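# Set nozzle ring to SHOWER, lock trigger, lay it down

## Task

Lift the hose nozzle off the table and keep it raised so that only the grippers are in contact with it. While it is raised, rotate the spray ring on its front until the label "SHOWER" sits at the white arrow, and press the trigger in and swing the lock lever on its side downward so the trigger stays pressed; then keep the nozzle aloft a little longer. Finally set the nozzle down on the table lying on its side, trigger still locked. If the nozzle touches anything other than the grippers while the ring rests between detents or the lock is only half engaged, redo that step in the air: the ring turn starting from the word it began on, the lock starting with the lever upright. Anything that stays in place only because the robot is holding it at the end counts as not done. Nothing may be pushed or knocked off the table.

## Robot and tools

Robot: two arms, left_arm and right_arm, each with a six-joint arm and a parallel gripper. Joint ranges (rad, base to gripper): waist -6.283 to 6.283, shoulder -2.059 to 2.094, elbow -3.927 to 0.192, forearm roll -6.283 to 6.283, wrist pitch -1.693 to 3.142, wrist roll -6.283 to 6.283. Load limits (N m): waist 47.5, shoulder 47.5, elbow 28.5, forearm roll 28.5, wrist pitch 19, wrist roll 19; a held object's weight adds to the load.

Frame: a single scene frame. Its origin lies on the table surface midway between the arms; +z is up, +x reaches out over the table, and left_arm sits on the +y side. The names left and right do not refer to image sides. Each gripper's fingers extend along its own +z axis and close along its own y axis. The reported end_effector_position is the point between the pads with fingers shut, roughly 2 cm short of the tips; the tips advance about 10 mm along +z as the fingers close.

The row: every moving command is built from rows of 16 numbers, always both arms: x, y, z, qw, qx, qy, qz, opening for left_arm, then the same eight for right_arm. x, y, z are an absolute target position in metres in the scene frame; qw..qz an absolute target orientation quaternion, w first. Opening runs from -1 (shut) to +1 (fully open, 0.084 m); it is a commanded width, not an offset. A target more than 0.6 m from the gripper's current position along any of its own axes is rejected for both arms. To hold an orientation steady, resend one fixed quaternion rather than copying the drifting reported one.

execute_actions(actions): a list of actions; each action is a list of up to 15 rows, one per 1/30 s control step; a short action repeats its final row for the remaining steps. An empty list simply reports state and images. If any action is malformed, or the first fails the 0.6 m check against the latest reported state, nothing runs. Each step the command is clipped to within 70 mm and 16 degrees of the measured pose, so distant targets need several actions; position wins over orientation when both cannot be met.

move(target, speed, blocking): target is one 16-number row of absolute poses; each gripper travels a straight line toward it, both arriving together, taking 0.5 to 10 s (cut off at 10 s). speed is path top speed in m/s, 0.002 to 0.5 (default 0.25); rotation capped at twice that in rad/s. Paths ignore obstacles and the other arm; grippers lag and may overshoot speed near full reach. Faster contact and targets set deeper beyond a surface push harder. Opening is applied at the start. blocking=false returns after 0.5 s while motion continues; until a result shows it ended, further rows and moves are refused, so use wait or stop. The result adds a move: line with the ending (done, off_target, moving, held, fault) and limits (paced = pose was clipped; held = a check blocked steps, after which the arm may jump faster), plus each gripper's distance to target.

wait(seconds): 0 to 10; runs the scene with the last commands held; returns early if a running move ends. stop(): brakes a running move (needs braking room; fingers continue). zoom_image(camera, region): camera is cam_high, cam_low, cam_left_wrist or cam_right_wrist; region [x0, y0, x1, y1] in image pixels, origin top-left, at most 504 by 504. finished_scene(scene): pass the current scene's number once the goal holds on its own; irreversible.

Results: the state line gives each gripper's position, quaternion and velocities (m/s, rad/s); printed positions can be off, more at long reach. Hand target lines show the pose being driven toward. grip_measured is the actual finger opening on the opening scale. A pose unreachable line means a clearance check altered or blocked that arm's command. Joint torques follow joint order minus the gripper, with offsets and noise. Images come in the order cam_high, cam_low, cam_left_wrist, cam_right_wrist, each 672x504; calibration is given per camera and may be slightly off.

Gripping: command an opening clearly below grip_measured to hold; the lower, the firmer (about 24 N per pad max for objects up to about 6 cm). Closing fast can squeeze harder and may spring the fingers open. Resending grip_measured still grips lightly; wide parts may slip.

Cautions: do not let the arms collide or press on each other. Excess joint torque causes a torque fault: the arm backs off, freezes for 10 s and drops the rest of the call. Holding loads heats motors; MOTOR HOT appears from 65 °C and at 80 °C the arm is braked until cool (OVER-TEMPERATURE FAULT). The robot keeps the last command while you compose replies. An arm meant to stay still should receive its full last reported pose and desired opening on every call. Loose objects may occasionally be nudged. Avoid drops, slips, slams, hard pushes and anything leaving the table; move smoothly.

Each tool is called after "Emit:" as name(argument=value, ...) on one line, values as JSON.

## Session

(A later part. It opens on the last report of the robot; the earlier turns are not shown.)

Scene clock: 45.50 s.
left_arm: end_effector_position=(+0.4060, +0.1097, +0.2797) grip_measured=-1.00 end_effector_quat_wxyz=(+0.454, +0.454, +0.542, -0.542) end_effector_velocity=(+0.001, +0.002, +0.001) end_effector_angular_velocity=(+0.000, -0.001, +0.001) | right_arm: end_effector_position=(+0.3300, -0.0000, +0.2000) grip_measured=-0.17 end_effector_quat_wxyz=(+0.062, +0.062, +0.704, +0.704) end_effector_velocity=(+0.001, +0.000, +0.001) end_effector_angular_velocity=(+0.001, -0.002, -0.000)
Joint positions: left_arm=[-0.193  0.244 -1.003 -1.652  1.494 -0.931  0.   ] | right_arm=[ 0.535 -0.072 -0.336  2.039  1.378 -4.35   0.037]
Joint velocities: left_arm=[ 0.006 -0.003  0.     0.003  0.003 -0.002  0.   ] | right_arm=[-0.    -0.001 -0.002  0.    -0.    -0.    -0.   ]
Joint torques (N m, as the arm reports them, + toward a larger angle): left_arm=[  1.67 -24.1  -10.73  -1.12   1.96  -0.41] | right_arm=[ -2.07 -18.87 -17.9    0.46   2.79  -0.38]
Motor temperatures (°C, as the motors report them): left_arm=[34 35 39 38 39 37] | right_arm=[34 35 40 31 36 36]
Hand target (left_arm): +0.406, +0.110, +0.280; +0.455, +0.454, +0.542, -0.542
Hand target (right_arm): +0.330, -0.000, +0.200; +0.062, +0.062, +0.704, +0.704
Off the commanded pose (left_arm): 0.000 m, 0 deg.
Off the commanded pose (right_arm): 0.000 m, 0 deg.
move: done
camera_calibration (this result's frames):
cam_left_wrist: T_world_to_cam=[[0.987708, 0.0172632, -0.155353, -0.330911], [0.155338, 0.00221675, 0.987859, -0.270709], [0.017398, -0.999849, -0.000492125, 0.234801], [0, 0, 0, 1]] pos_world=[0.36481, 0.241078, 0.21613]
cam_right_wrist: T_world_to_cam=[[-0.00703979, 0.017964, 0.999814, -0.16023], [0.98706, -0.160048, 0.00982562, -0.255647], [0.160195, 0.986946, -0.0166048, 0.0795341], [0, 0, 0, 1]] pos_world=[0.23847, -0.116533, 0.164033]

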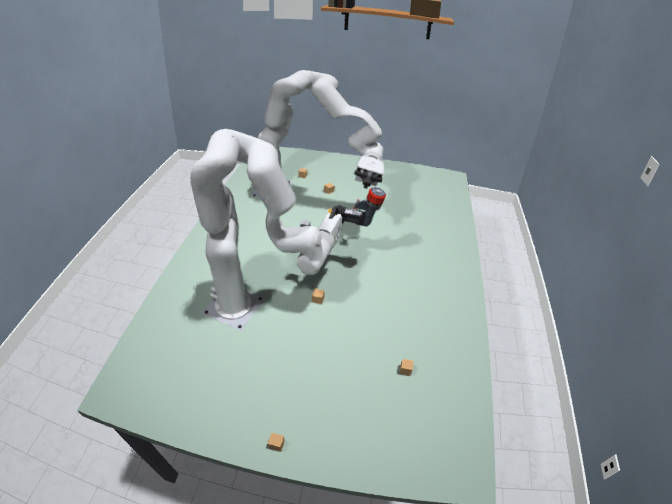

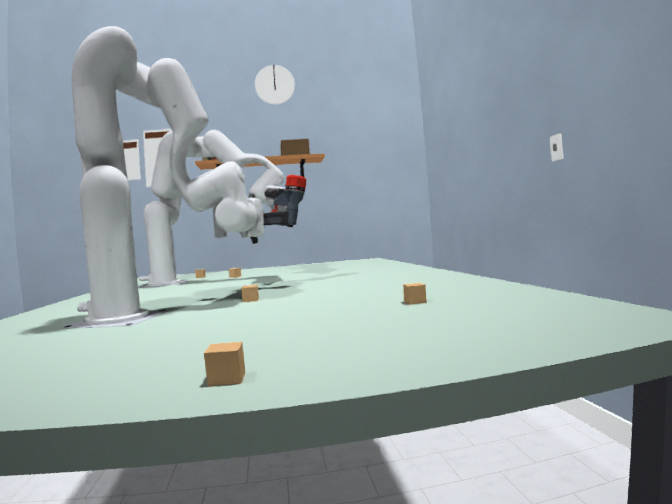

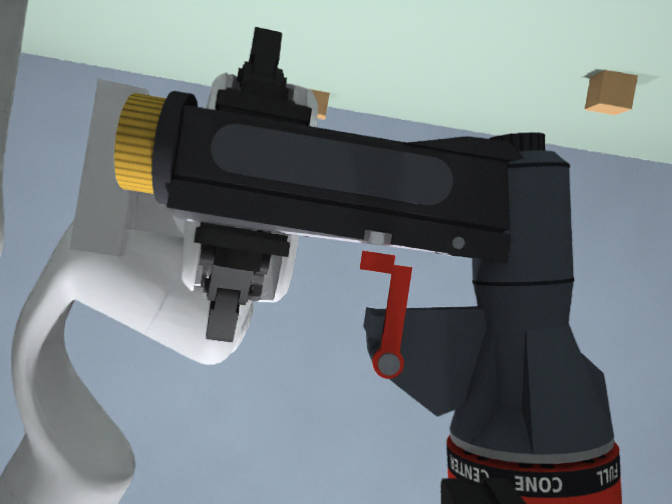

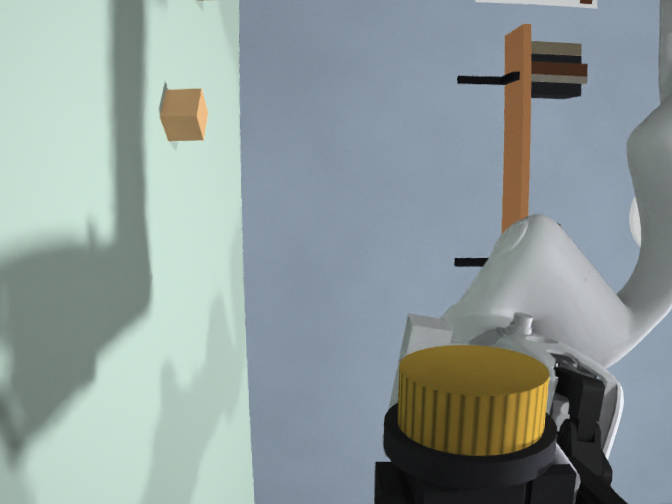

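Emit:
move(target=[0.385,0.09,0.36,0,0.707,0.707,0,1,0.30,0.02,0.12,0.1257,-0.0031,0.6954,0.7067,-1], speed=0.25)

Scene clock: 54.27 s.
left_arm: end_effector_position=(+0.3851, +0.0897, +0.3609) grip_measured=+1.00 end_effector_quat_wxyz=(+0.002, +0.709, +0.705, -0.002) end_effector_velocity=(+0.000, -0.000, +0.001) end_effector_angular_velocity=(+0.012, +0.005, -0.001) | right_arm: end_effector_position=(+0.3001, +0.0200, +0.1202) grip_measured=-0.17 end_effector_quat_wxyz=(+0.126, -0.003, +0.696, +0.707) end_effector_velocity=(+0.000, +0.000, -0.000) end_effector_angular_velocity=(+0.001, -0.002, -0.000)
Joint positions: left_arm=[-0.703  0.263 -1.854 -0.005  1.587 -2.187  0.084] | right_arm=[ 0.601  0.296 -0.372  2.137  1.562 -4.828  0.037]
Joint velocities: left_arm=[-0.003  0.015 -0.026  0.007  0.022 -0.002  0.   ] | right_arm=[ 0.     0.002 -0.002  0.001  0.001 -0.002  0.   ]
Joint torques (N m, as the arm reports them, + toward a larger angle): left_arm=[  1.71 -25.99 -11.91  -0.32  -1.16  -0.43] | right_arm=[ -2.29 -22.44 -11.22   0.     2.94  -0.39]
Motor temperatures (°C, as the motors report them): left_arm=[34 35 40 38 39 37] | right_arm=[34 35 39 31 36 36]
Hand target (left_arm): +0.385, +0.089, +0.361; +0.002, +0.709, +0.705, -0.002
Hand target (right_arm): +0.300, +0.020, +0.120; +0.126, -0.003, +0.696, +0.707
Off the commanded pose (left_arm): 0.001 m, 0 deg.
Off the commanded pose (right_arm): 0.000 m, 0 deg.
move: done
camera_calibration (this result's frames):
cam_left_wrist: T_world_to_cam=[[0.999569, -0.0233811, 0.0177453, -0.360715], [-0.0235393, -0.999685, 0.0087594, 0.164461], [0.0175349, -0.00917334, -0.999804, 0.486985], [0, 0, 0, 1]] pos_world=[0.355892, 0.160443, 0.49185]
cam_right_wrist: T_world_to_cam=[[-0.189073, 0.017745, 0.981803, -0.0242054], [0.968772, -0.159962, 0.189454, -0.238251], [0.160413, 0.986964, 0.0130536, 0.0596787], [0, 0, 0, 1]] pos_world=[0.216661, -0.0965823, 0.0681236]

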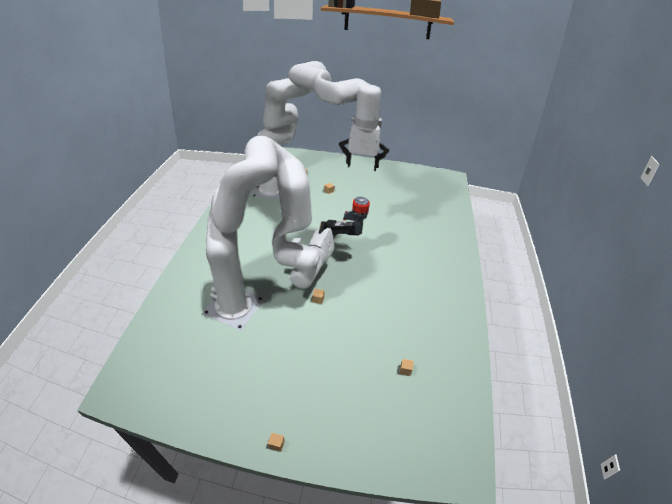

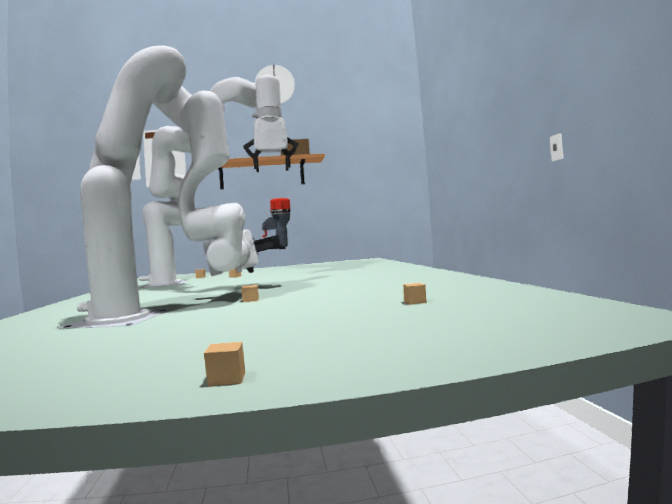

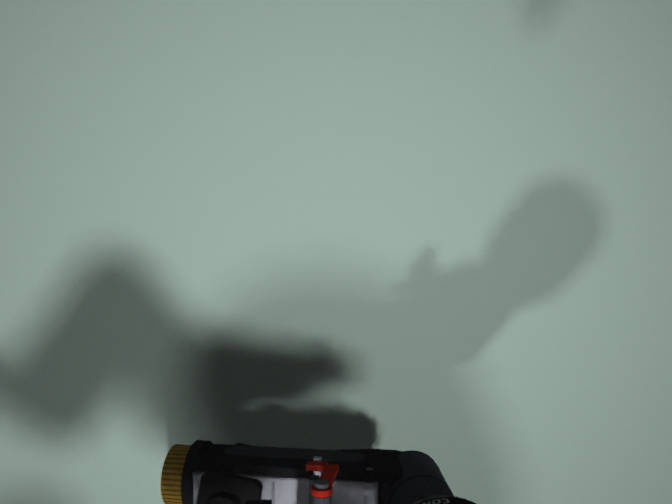

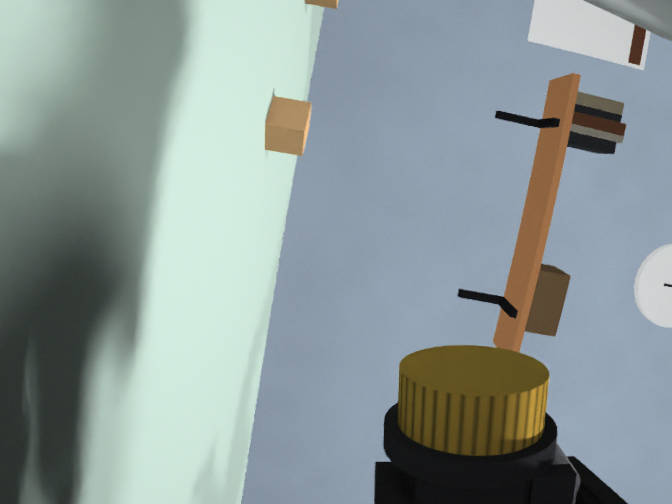

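Bring the nozzle under, with the ring in view.

Emit:
move(target=[0.395,0.05,0.33,0,0.707,0.707,0,1,0.30,0.07,0.12,0.1257,-0.0031,0.6954,0.7067,-1], speed=0.1)

Scene clock: 55.70 s.
left_arm: end_effector_position=(+0.3950, +0.0501, +0.3304) grip_measured=+1.00 end_effector_quat_wxyz=(+0.000, +0.707, +0.707, -0.000) end_effector_velocity=(-0.001, -0.002, -0.002) end_effector_angular_velocity=(+0.002, +0.003, -0.002) | right_arm: end_effector_position=(+0.2998, +0.0697, +0.1201) grip_measured=-0.17 end_effector_quat_wxyz=(+0.126, -0.003, +0.696, +0.707) end_effector_velocity=(+0.001, +0.002, +0.000) end_effector_angular_velocity=(-0.000, -0.001, -0.001)
Joint positions: left_arm=[-0.751  0.38  -1.93  -0.     1.55  -2.24   0.084] | right_arm=[ 0.782  0.329 -0.445  2.318  1.523 -4.807  0.037]
Joint velocities: left_arm=[-0.004  0.007 -0.005 -0.     0.002 -0.001 -0.   ] | right_arm=[ 0.007  0.002 -0.005  0.007 -0.002  0.001  0.   ]
Joint torques (N m, as the arm reports them, + toward a larger angle): left_arm=[  1.57 -28.26 -11.93  -0.44  -1.08  -0.32] | right_arm=[ -2.74 -25.26 -12.51  -0.37   3.17  -0.48]
Motor temperatures (°C, as the motors report them): left_arm=[34 35 40 38 39 37] | right_arm=[34 35 39 31 36 36]
Hand target (left_arm): +0.395, +0.050, +0.330; +0.000, +0.707, +0.707, -0.000
Hand target (right_arm): +0.300, +0.070, +0.120; +0.126, -0.003, +0.696, +0.707
Off the commanded pose (left_arm): 0.000 m, 0 deg.
Off the commanded pose (right_arm): 0.000 m, 0 deg.
move: done
camera_calibration (this result's frames):
cam_left_wrist: T_world_to_cam=[[0.999672, -0.0186625, 0.0175151, -0.371229], [-0.0187145, -0.999821, 0.00280898, 0.12551], [0.0174596, -0.00313585, -0.999843, 0.455663], [0, 0, 0, 1]] pos_world=[0.365501, 0.119989, 0.461741]
cam_right_wrist: T_world_to_cam=[[-0.188838, 0.0177411, 0.981848, -0.0251037], [0.96881, -0.160005, 0.189222, -0.229992], [0.160458, 0.986957, 0.0130274, 0.0105965], [0, 0, 0, 1]] pos_world=[0.216377, -0.0468128, 0.0680293]

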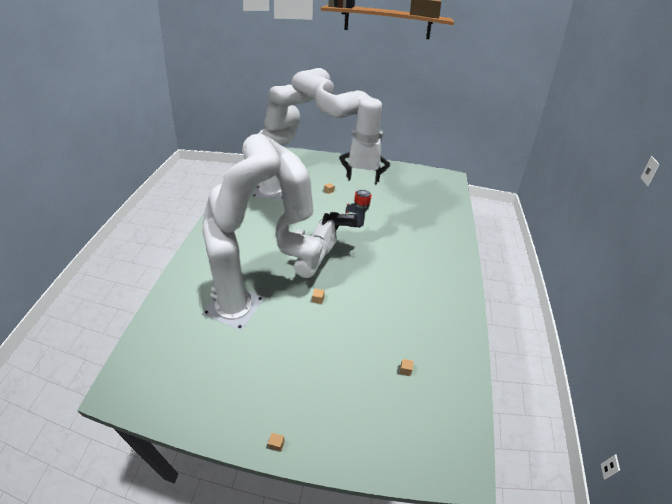

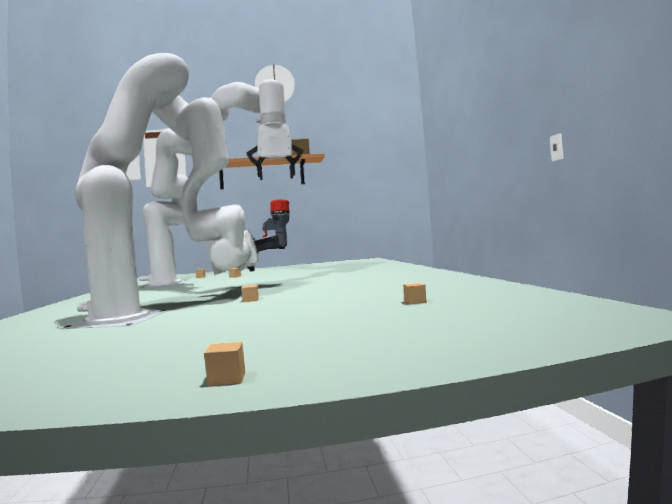

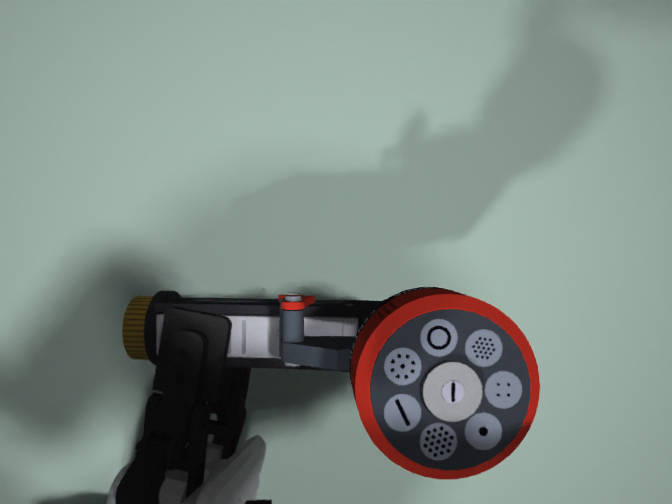

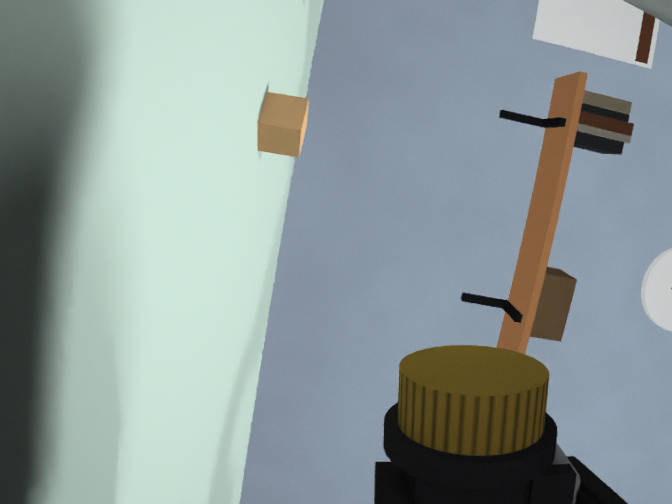

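Emit:
move(target=[0.398,0.076,0.29,0,0.707,0.707,0,1,0.30,0.07,0.12,0.1257,-0.0031,0.6954,0.7067,-1], speed=0.1)

Emit:
move(target=[0.398,0.076,0.247,0,0.707,0.707,0,1,0.30,0.07,0.12,0.1257,-0.0031,0.6954,0.7067,-1], speed=0.04)

Emit:
zoom_image(camera="cam_low", region=[230,170,330,260])

Scene clock: 58.33 s.
left_arm: end_effector_position=(+0.3981, +0.0757, +0.2904) grip_measured=+1.00 end_effector_quat_wxyz=(-0.000, +0.707, +0.707, +0.000) end_effector_velocity=(-0.000, +0.001, -0.003) end_effector_angular_velocity=(-0.002, -0.002, -0.002) | right_arm: end_effector_position=(+0.3000, +0.0700, +0.1200) grip_measured=-0.17 end_effector_quat_wxyz=(+0.126, -0.003, +0.696, +0.707) end_effector_velocity=(-0.000, -0.000, -0.001) end_effector_angular_velocity=(-0.001, +0.001, -0.000)
Joint positions: left_arm=[-0.712  0.302 -1.705  0.     1.403 -2.201  0.084] | right_arm=[ 0.783  0.33  -0.446  2.318  1.523 -4.807  0.037]
Joint velocities: left_arm=[ 0.001 -0.007  0.019 -0.    -0.015  0.003 -0.   ] | right_arm=[ 0.     0.     0.001  0.    -0.     0.    -0.   ]
Joint torques (N m, as the arm reports them, + toward a larger angle): left_arm=[  1.67 -27.02 -12.14  -0.24  -1.23  -0.35] | right_arm=[ -2.23 -25.43 -12.68  -0.34   3.01  -0.2 ]
Motor temperatures (°C, as the motors report them): left_arm=[34 35 40 38 39 37] | right_arm=[34 35 39 31 36 36]
Hand target (left_arm): +0.398, +0.076, +0.290; -0.000, +0.707, +0.707, +0.000
Hand target (right_arm): +0.300, +0.070, +0.120; +0.126, -0.003, +0.696, +0.707
Off the commanded pose (left_arm): 0.000 m, 0 deg.
Off the commanded pose (right_arm): 0.000 m, 0 deg.
move: done
camera_calibration (this result's frames):
cam_left_wrist: T_world_to_cam=[[0.999672, -0.0188526, 0.0173517, -0.373043], [-0.0188918, -0.999819, 0.00209717, 0.151553], [0.0173091, -0.00242428, -0.999847, 0.415711], [0, 0, 0, 1]] pos_world=[0.368588, 0.145501, 0.421803]
cam_right_wrist: T_world_to_cam=[[-0.189081, 0.0179083, 0.981798, -0.0249373], [0.96877, -0.159936, 0.189489, -0.230124], [0.160418, 0.986965, 0.0128918, 0.010317], [0, 0, 0, 1]] pos_world=[0.216567, -0.046541, 0.0679563]

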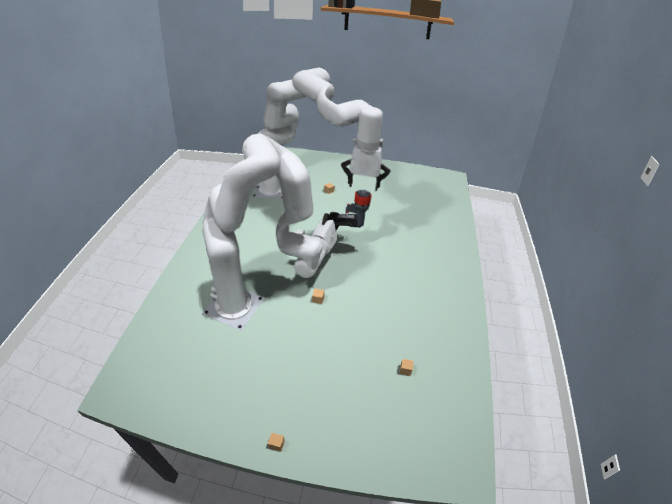

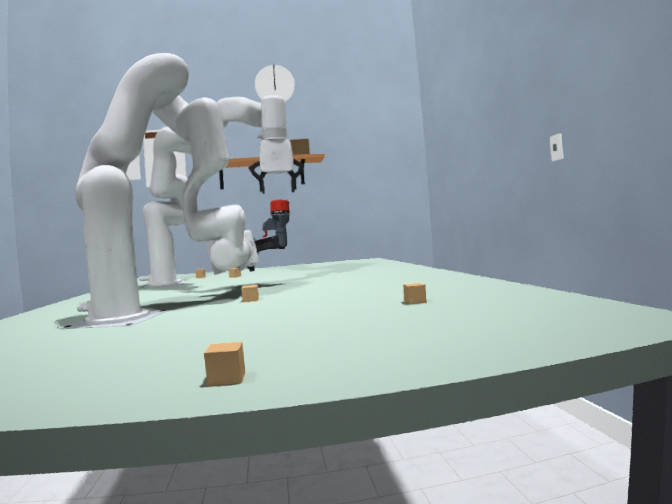

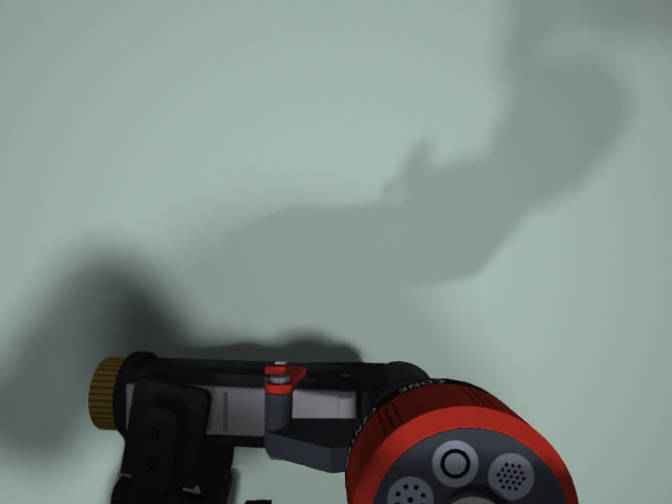

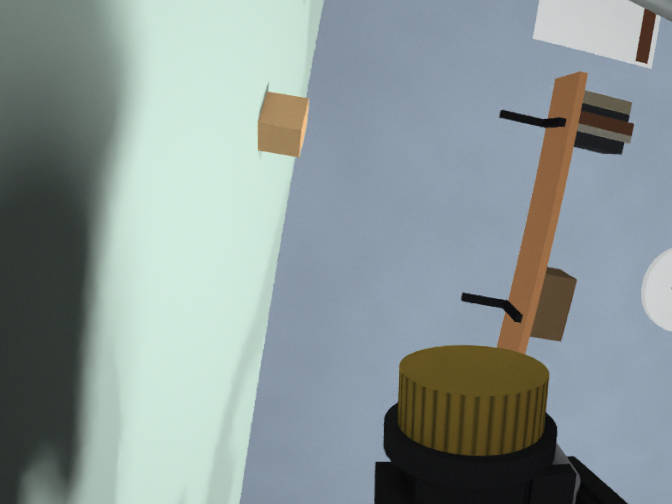

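Scene clock: 59.80 s.
left_arm: end_effector_position=(+0.3981, +0.0759, +0.2474) grip_measured=+1.00 end_effector_quat_wxyz=(+0.000, +0.707, +0.707, +0.000) end_effector_velocity=(+0.000, -0.000, -0.002) end_effector_angular_velocity=(-0.001, -0.001, -0.000) | right_arm: end_effector_position=(+0.3000, +0.0700, +0.1200) grip_measured=-0.17 end_effector_quat_wxyz=(+0.126, -0.003, +0.696, +0.707) end_effector_velocity=(+0.000, +0.000, -0.000) end_effector_angular_velocity=(-0.000, +0.000, -0.000)
Joint positions: left_arm=[-0.712  0.302 -1.583  0.     1.28  -2.201  0.084] | right_arm=[ 0.783  0.33  -0.447  2.318  1.523 -4.807  0.037]
Joint velocities: left_arm=[ 0.    -0.     0.006 -0.    -0.008  0.    -0.   ] | right_arm=[-0.     0.001 -0.001  0.    -0.     0.     0.   ]
Joint torques (N m, as the arm reports them, + toward a larger angle): left_arm=[  1.76 -27.28 -12.28  -0.4   -1.17  -0.39] | right_arm=[ -1.92 -25.02 -12.38  -0.38   3.11  -0.33]
Motor temperatures (°C, as the motors report them): left_arm=[34 35 40 38 39 37] | right_arm=[34 35 39 31 36 36]
Hand target (left_arm): +0.398, +0.076, +0.247; -0.000, +0.707, +0.707, +0.000
Hand target (right_arm): +0.300, +0.070, +0.120; +0.126, -0.003, +0.696, +0.707
Off the commanded pose (left_arm): 0.000 m, 0 deg.
Off the commanded pose (right_arm): 0.000 m, 0 deg.
move: done
camera_calibration (this result's frames):
cam_left_wrist: T_world_to_cam=[[0.999673, -0.0187542, 0.0174109, -0.372345], [-0.0187986, -0.99982, 0.00239012, 0.15175], [0.0173629, -0.00271664, -0.999846, 0.372693], [0, 0, 0, 1]] pos_world=[0.368605, 0.145752, 0.378755]
cam_right_wrist: T_world_to_cam=[[-0.189082, 0.0179103, 0.981798, -0.0249354], [0.968769, -0.159936, 0.18949, -0.230126], [0.160419, 0.986965, 0.0128901, 0.0103173], [0, 0, 0, 1]] pos_world=[0.216569, -0.0465416, 0.0679552]

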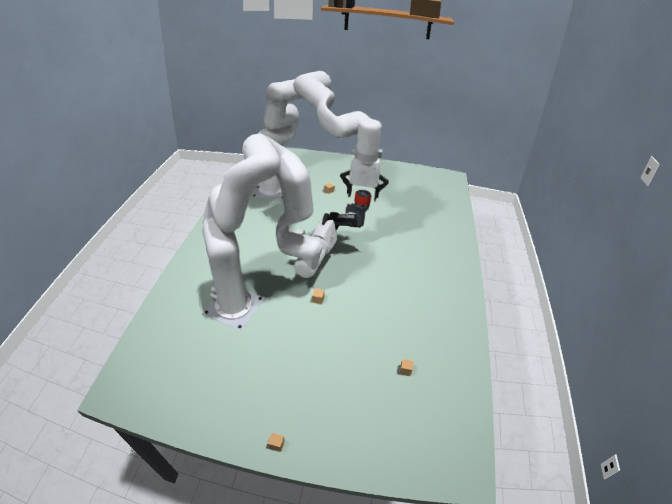

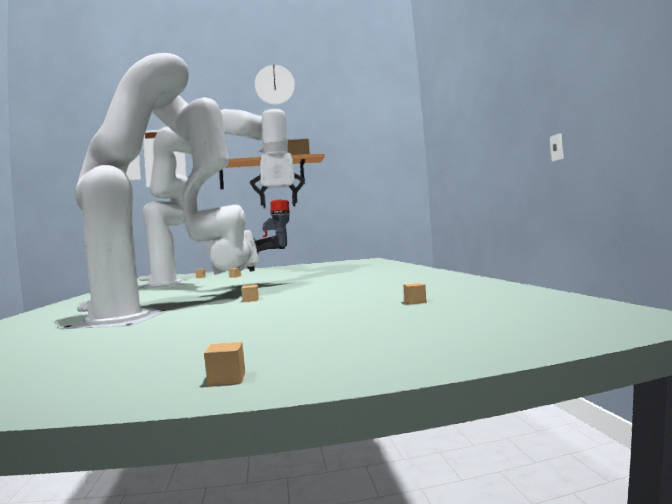

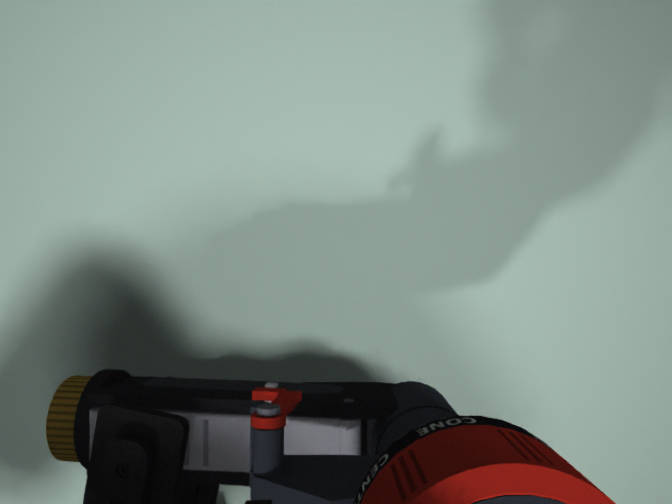

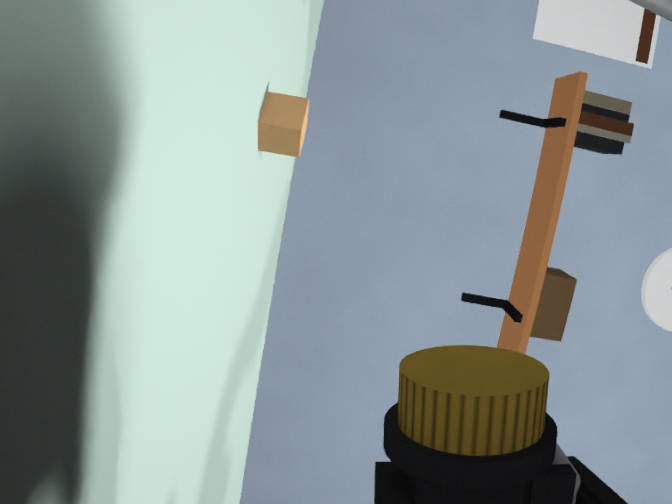

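Region (230, 170, 330, 260) of cam_low's 672x504 image, scaled by 5.040, with more detail than that image has; it fills the top 454 rows of this view, and the rest is white.

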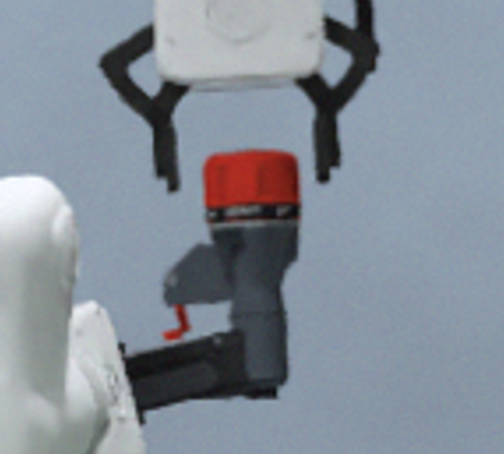

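Emit:
move(target=[0.400,0.076,0.244,0,0.707,0.707,0,0.45,0.30,0.07,0.12,0.1257,-0.0031,0.6954,0.7067,-1], speed=0.02)

Emit:
move(target=[0.400,0.076,0.244,0,0.707,0.707,0,0,0.30,0.07,0.12,0.1257,-0.0031,0.6954,0.7067,-1])

Emit:
move(target=[0.400,0.076,0.244,0,0.3305,0.9438,0,0,0.30,0.07,0.12,0.1257,-0.0031,0.6954,0.7067,-1], speed=0.15)

Scene clock: 61.37 s.
left_arm: end_effector_position=(+0.3999, +0.0760, +0.2441) grip_measured=+0.44 end_effector_quat_wxyz=(-0.000, +0.707, +0.707, -0.000) end_effector_velocity=(+0.001, -0.000, -0.001) end_effector_angular_velocity=(-0.001, -0.001, +0.000) | right_arm: end_effector_position=(+0.3000, +0.0700, +0.1200) grip_measured=-0.17 end_effector_quat_wxyz=(+0.126, -0.003, +0.696, +0.707) end_effector_velocity=(-0.000, -0.000, +0.000) end_effector_angular_velocity=(+0.000, +0.000, -0.000)
Joint positions: left_arm=[-0.71   0.309 -1.583  0.     1.274 -2.199  0.063] | right_arm=[ 0.783  0.33  -0.447  2.318  1.523 -4.807  0.037]
Joint velocities: left_arm=[ 0.001  0.003 -0.001 -0.    -0.003  0.001 -0.   ] | right_arm=[-0.    -0.001  0.001  0.    -0.     0.     0.   ]
Joint torques (N m, as the arm reports them, + toward a larger angle): left_arm=[  1.73 -27.48 -12.38  -0.24  -1.2   -0.46] | right_arm=[ -2.47 -24.48 -12.4   -0.21   2.92  -0.34]
Motor temperatures (°C, as the motors report them): left_arm=[34 35 40 38 39 37] | right_arm=[34 35 39 31 36 36]
Hand target (left_arm): +0.400, +0.076, +0.244; -0.000, +0.707, +0.707, +0.000
Hand target (right_arm): +0.300, +0.070, +0.120; +0.126, -0.003, +0.696, +0.707
Off the commanded pose (left_arm): 0.000 m, 0 deg.
Off the commanded pose (right_arm): 0.000 m, 0 deg.
move: done
camera_calibration (this result's frames):
cam_left_wrist: T_world_to_cam=[[0.999677, -0.0187564, 0.0171763, -0.374041], [-0.0187972, -0.999821, 0.00221815, 0.151905], [0.0171316, -0.0025403, -0.99985, 0.369473], [0, 0, 0, 1]] pos_world=[0.370446, 0.145801, 0.375506]
cam_right_wrist: T_world_to_cam=[[-0.189082, 0.0179104, 0.981798, -0.0249354], [0.968769, -0.159936, 0.18949, -0.230126], [0.160419, 0.986965, 0.01289, 0.0103174], [0, 0, 0, 1]] pos_world=[0.216569, -0.0465417, 0.0679551]

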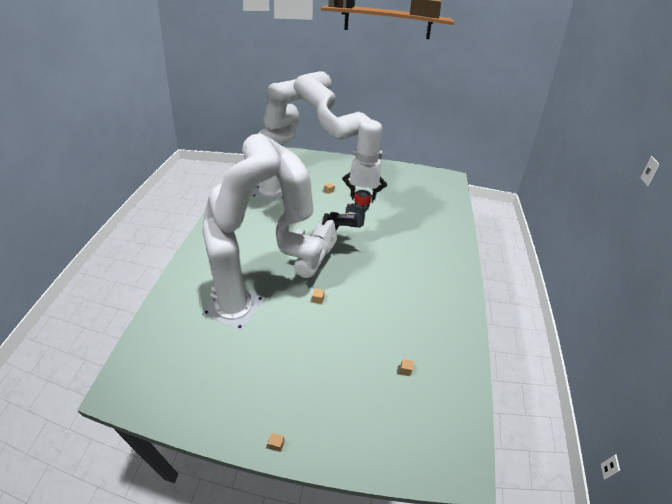

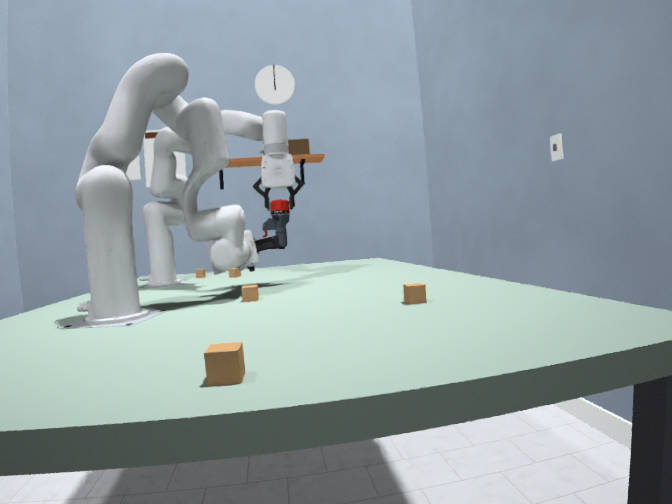

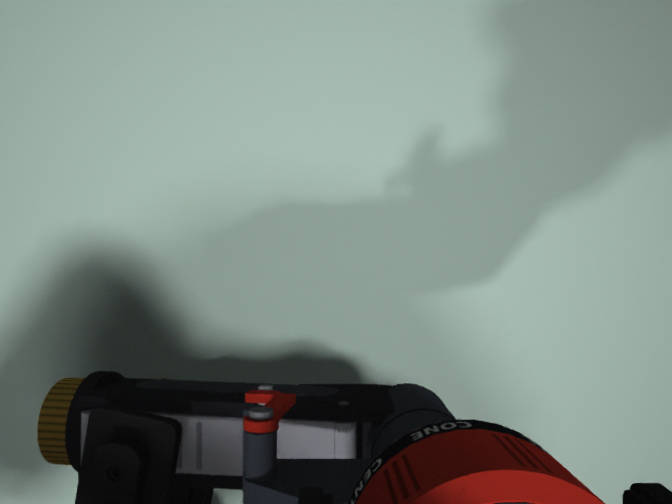

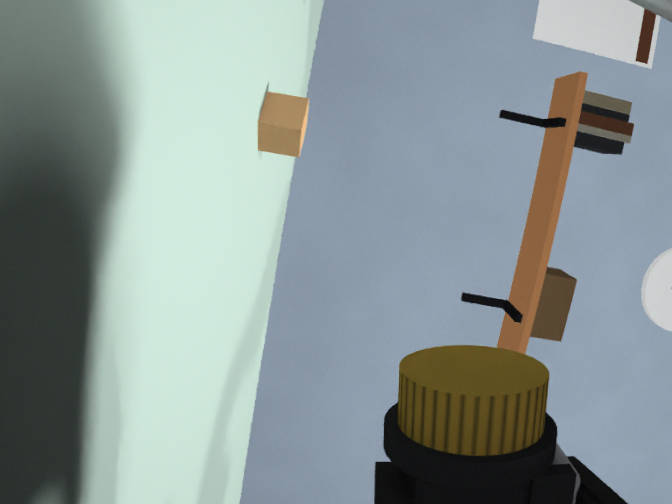

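Scene clock: 62.07 s.
left_arm: end_effector_position=(+0.4000, +0.0760, +0.2441) grip_measured=+0.32 end_effector_quat_wxyz=(+0.000, +0.707, +0.707, -0.000) end_effector_velocity=(+0.000, -0.000, +0.000) end_effector_angular_velocity=(-0.001, -0.001, -0.000) | right_arm: end_effector_position=(+0.3000, +0.0700, +0.1199) grip_measured=-0.17 end_effector_quat_wxyz=(+0.126, -0.003, +0.696, +0.707) end_effector_velocity=(+0.001, +0.000, +0.000) end_effector_angular_velocity=(+0.001, -0.001, -0.000)
Joint positions: left_arm=[-0.71   0.309 -1.583 -0.     1.274 -2.198  0.058] | right_arm=[ 0.783  0.33  -0.446  2.318  1.523 -4.807  0.037]
Joint velocities: left_arm=[-0.  0. -0. -0. -0.  0.  0.] | right_arm=[ 0.     0.001 -0.002  0.     0.     0.     0.   ]
Joint torques (N m, as the arm reports them, + toward a larger angle): left_arm=[  1.82 -26.95 -12.19  -0.21  -1.47  -0.45] | right_arm=[ -2.23 -25.31 -12.73  -0.6    3.42  -0.56]
Motor temperatures (°C, as the motors report them): left_arm=[34 35 40 38 39 37] | right_arm=[34 35 39 31 36 36]
Hand target (left_arm): +0.400, +0.076, +0.244; -0.000, +0.707, +0.707, +0.000
Hand target (right_arm): +0.300, +0.070, +0.120; +0.126, -0.003, +0.696, +0.707
Off the commanded pose (left_arm): 0.000 m, 0 deg.
Off the commanded pose (right_arm): 0.000 m, 0 deg.
move: done
camera_calibration (this result's frames):
cam_left_wrist: T_world_to_cam=[[0.999674, -0.0188046, 0.017247, -0.374123], [-0.0188476, -0.99982, 0.00233396, 0.151863], [0.0172, -0.00265826, -0.999849, 0.369398], [0, 0, 0, 1]] pos_world=[0.37051, 0.145783, 0.37544]
cam_right_wrist: T_world_to_cam=[[-0.188935, 0.0180999, 0.981823, -0.024921], [0.968778, -0.160019, 0.189374, -0.230119], [0.160538, 0.986948, 0.0126983, 0.0103404], [0, 0, 0, 1]] pos_world=[0.216566, -0.0465777, 0.0679153]

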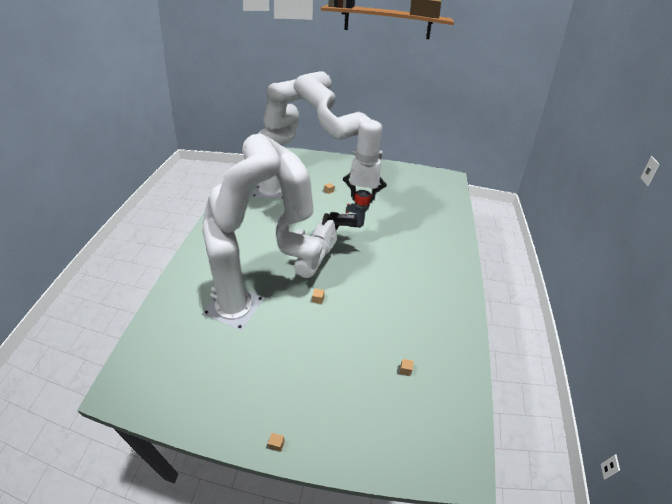

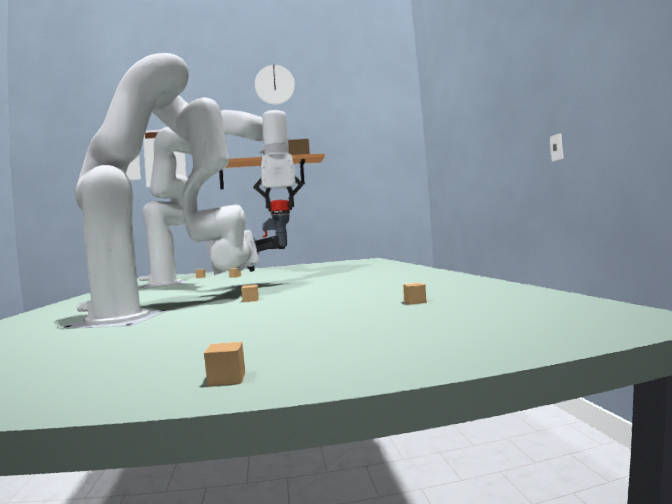

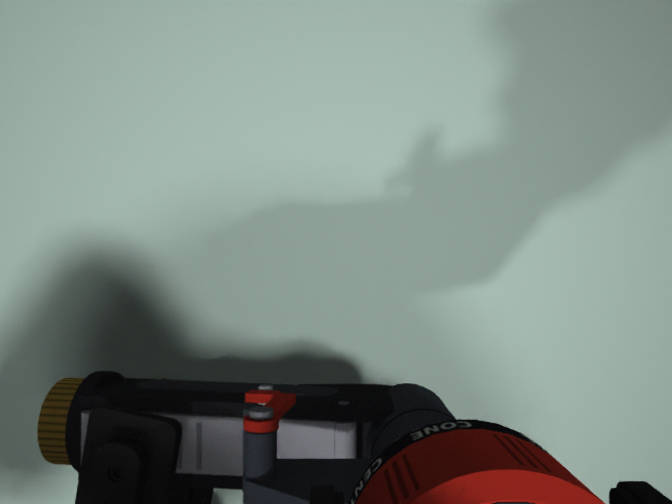

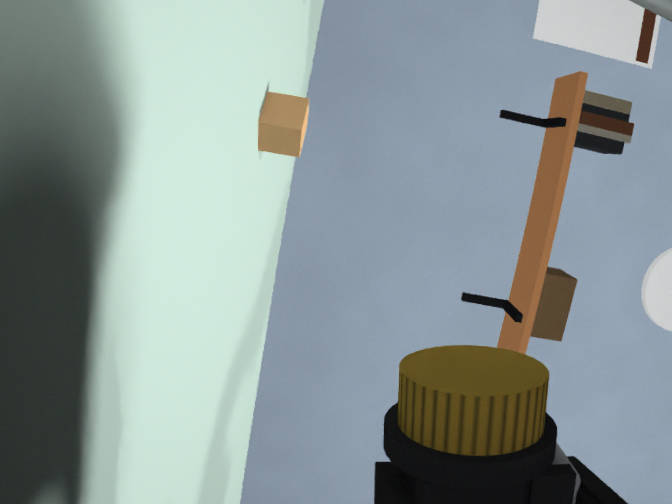

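Scene clock: 65.50 s.
left_arm: end_effector_position=(+0.3999, +0.0760, +0.2439) grip_measured=+0.32 end_effector_quat_wxyz=(-0.000, +0.331, +0.944, -0.000) end_effector_velocity=(+0.000, +0.000, +0.000) end_effector_angular_velocity=(+0.000, -0.001, +0.014) | right_arm: end_effector_position=(+0.3001, +0.0700, +0.1201) grip_measured=-0.17 end_effector_quat_wxyz=(+0.126, -0.003, +0.696, +0.707) end_effector_velocity=(+0.000, +0.000, +0.001) end_effector_angular_velocity=(+0.001, -0.002, +0.000)
Joint positions: left_arm=[-0.71   0.309 -1.582 -0.     1.274 -3.094  0.058] | right_arm=[ 0.783  0.33  -0.447  2.318  1.523 -4.807  0.037]
Joint velocities: left_arm=[ 0.    -0.    -0.     0.001 -0.    -0.014 -0.   ] | right_arm=[ 0.    -0.001 -0.001 -0.    -0.    -0.    -0.   ]
Joint torques (N m, as the arm reports them, + toward a larger angle): left_arm=[  4.23 -27.8  -13.86   0.88  -3.28  -0.43] | right_arm=[  0.35 -23.6   -8.24  -3.03   3.06  -1.46]
Motor temperatures (°C, as the motors report them): left_arm=[34 35 40 38 39 37] | right_arm=[34 35 39 31 36 36]
Hand target (left_arm): +0.400, +0.076, +0.244; -0.000, +0.331, +0.944, -0.000
Hand target (right_arm): +0.300, +0.070, +0.120; +0.126, -0.003, +0.696, +0.707
Off the commanded pose (left_arm): 0.000 m, 0 deg.
Off the commanded pose (right_arm): 0.000 m, 0 deg.
move: done
camera_calibration (this result's frames):
cam_left_wrist: T_world_to_cam=[[0.639402, 0.768684, 0.0170492, -0.289774], [0.768774, -0.639518, 0.00187788, -0.190342], [0.0123468, 0.0119062, -0.999853, 0.370037], [0, 0, 0, 1]] pos_world=[0.327043, 0.0966115, 0.375281]
cam_right_wrist: T_world_to_cam=[[-0.189244, 0.0176195, 0.981772, -0.0249774], [0.96872, -0.160106, 0.189601, -0.230242], [0.160528, 0.986943, 0.0132307, 0.0101873], [0, 0, 0, 1]] pos_world=[0.216678, -0.0464772, 0.0680415]

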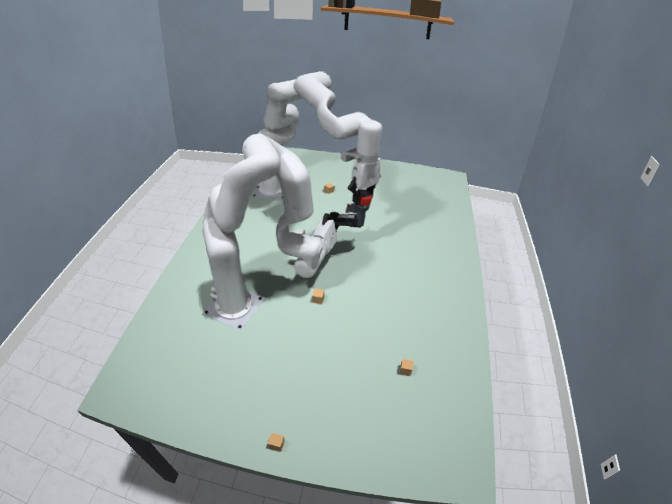

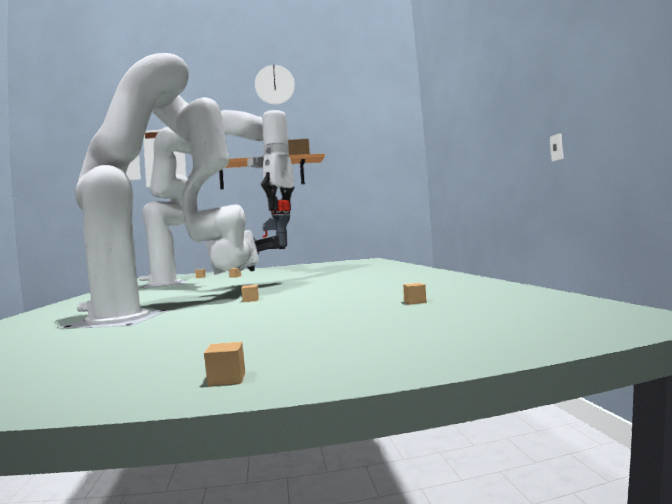

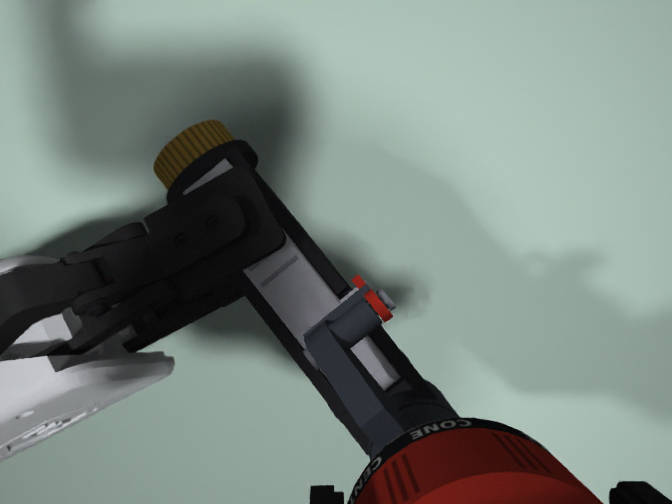

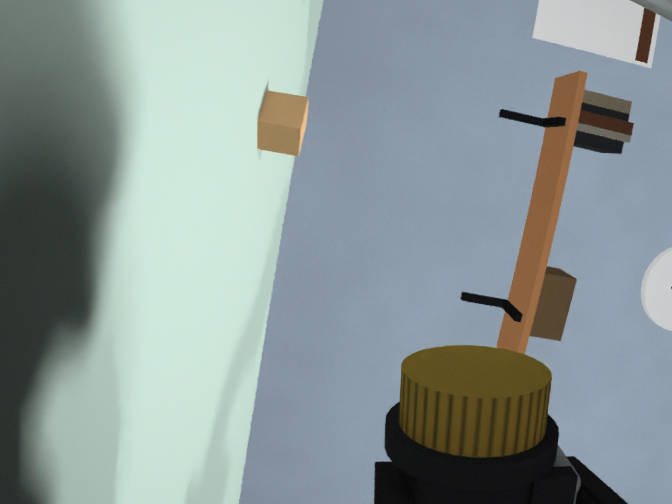

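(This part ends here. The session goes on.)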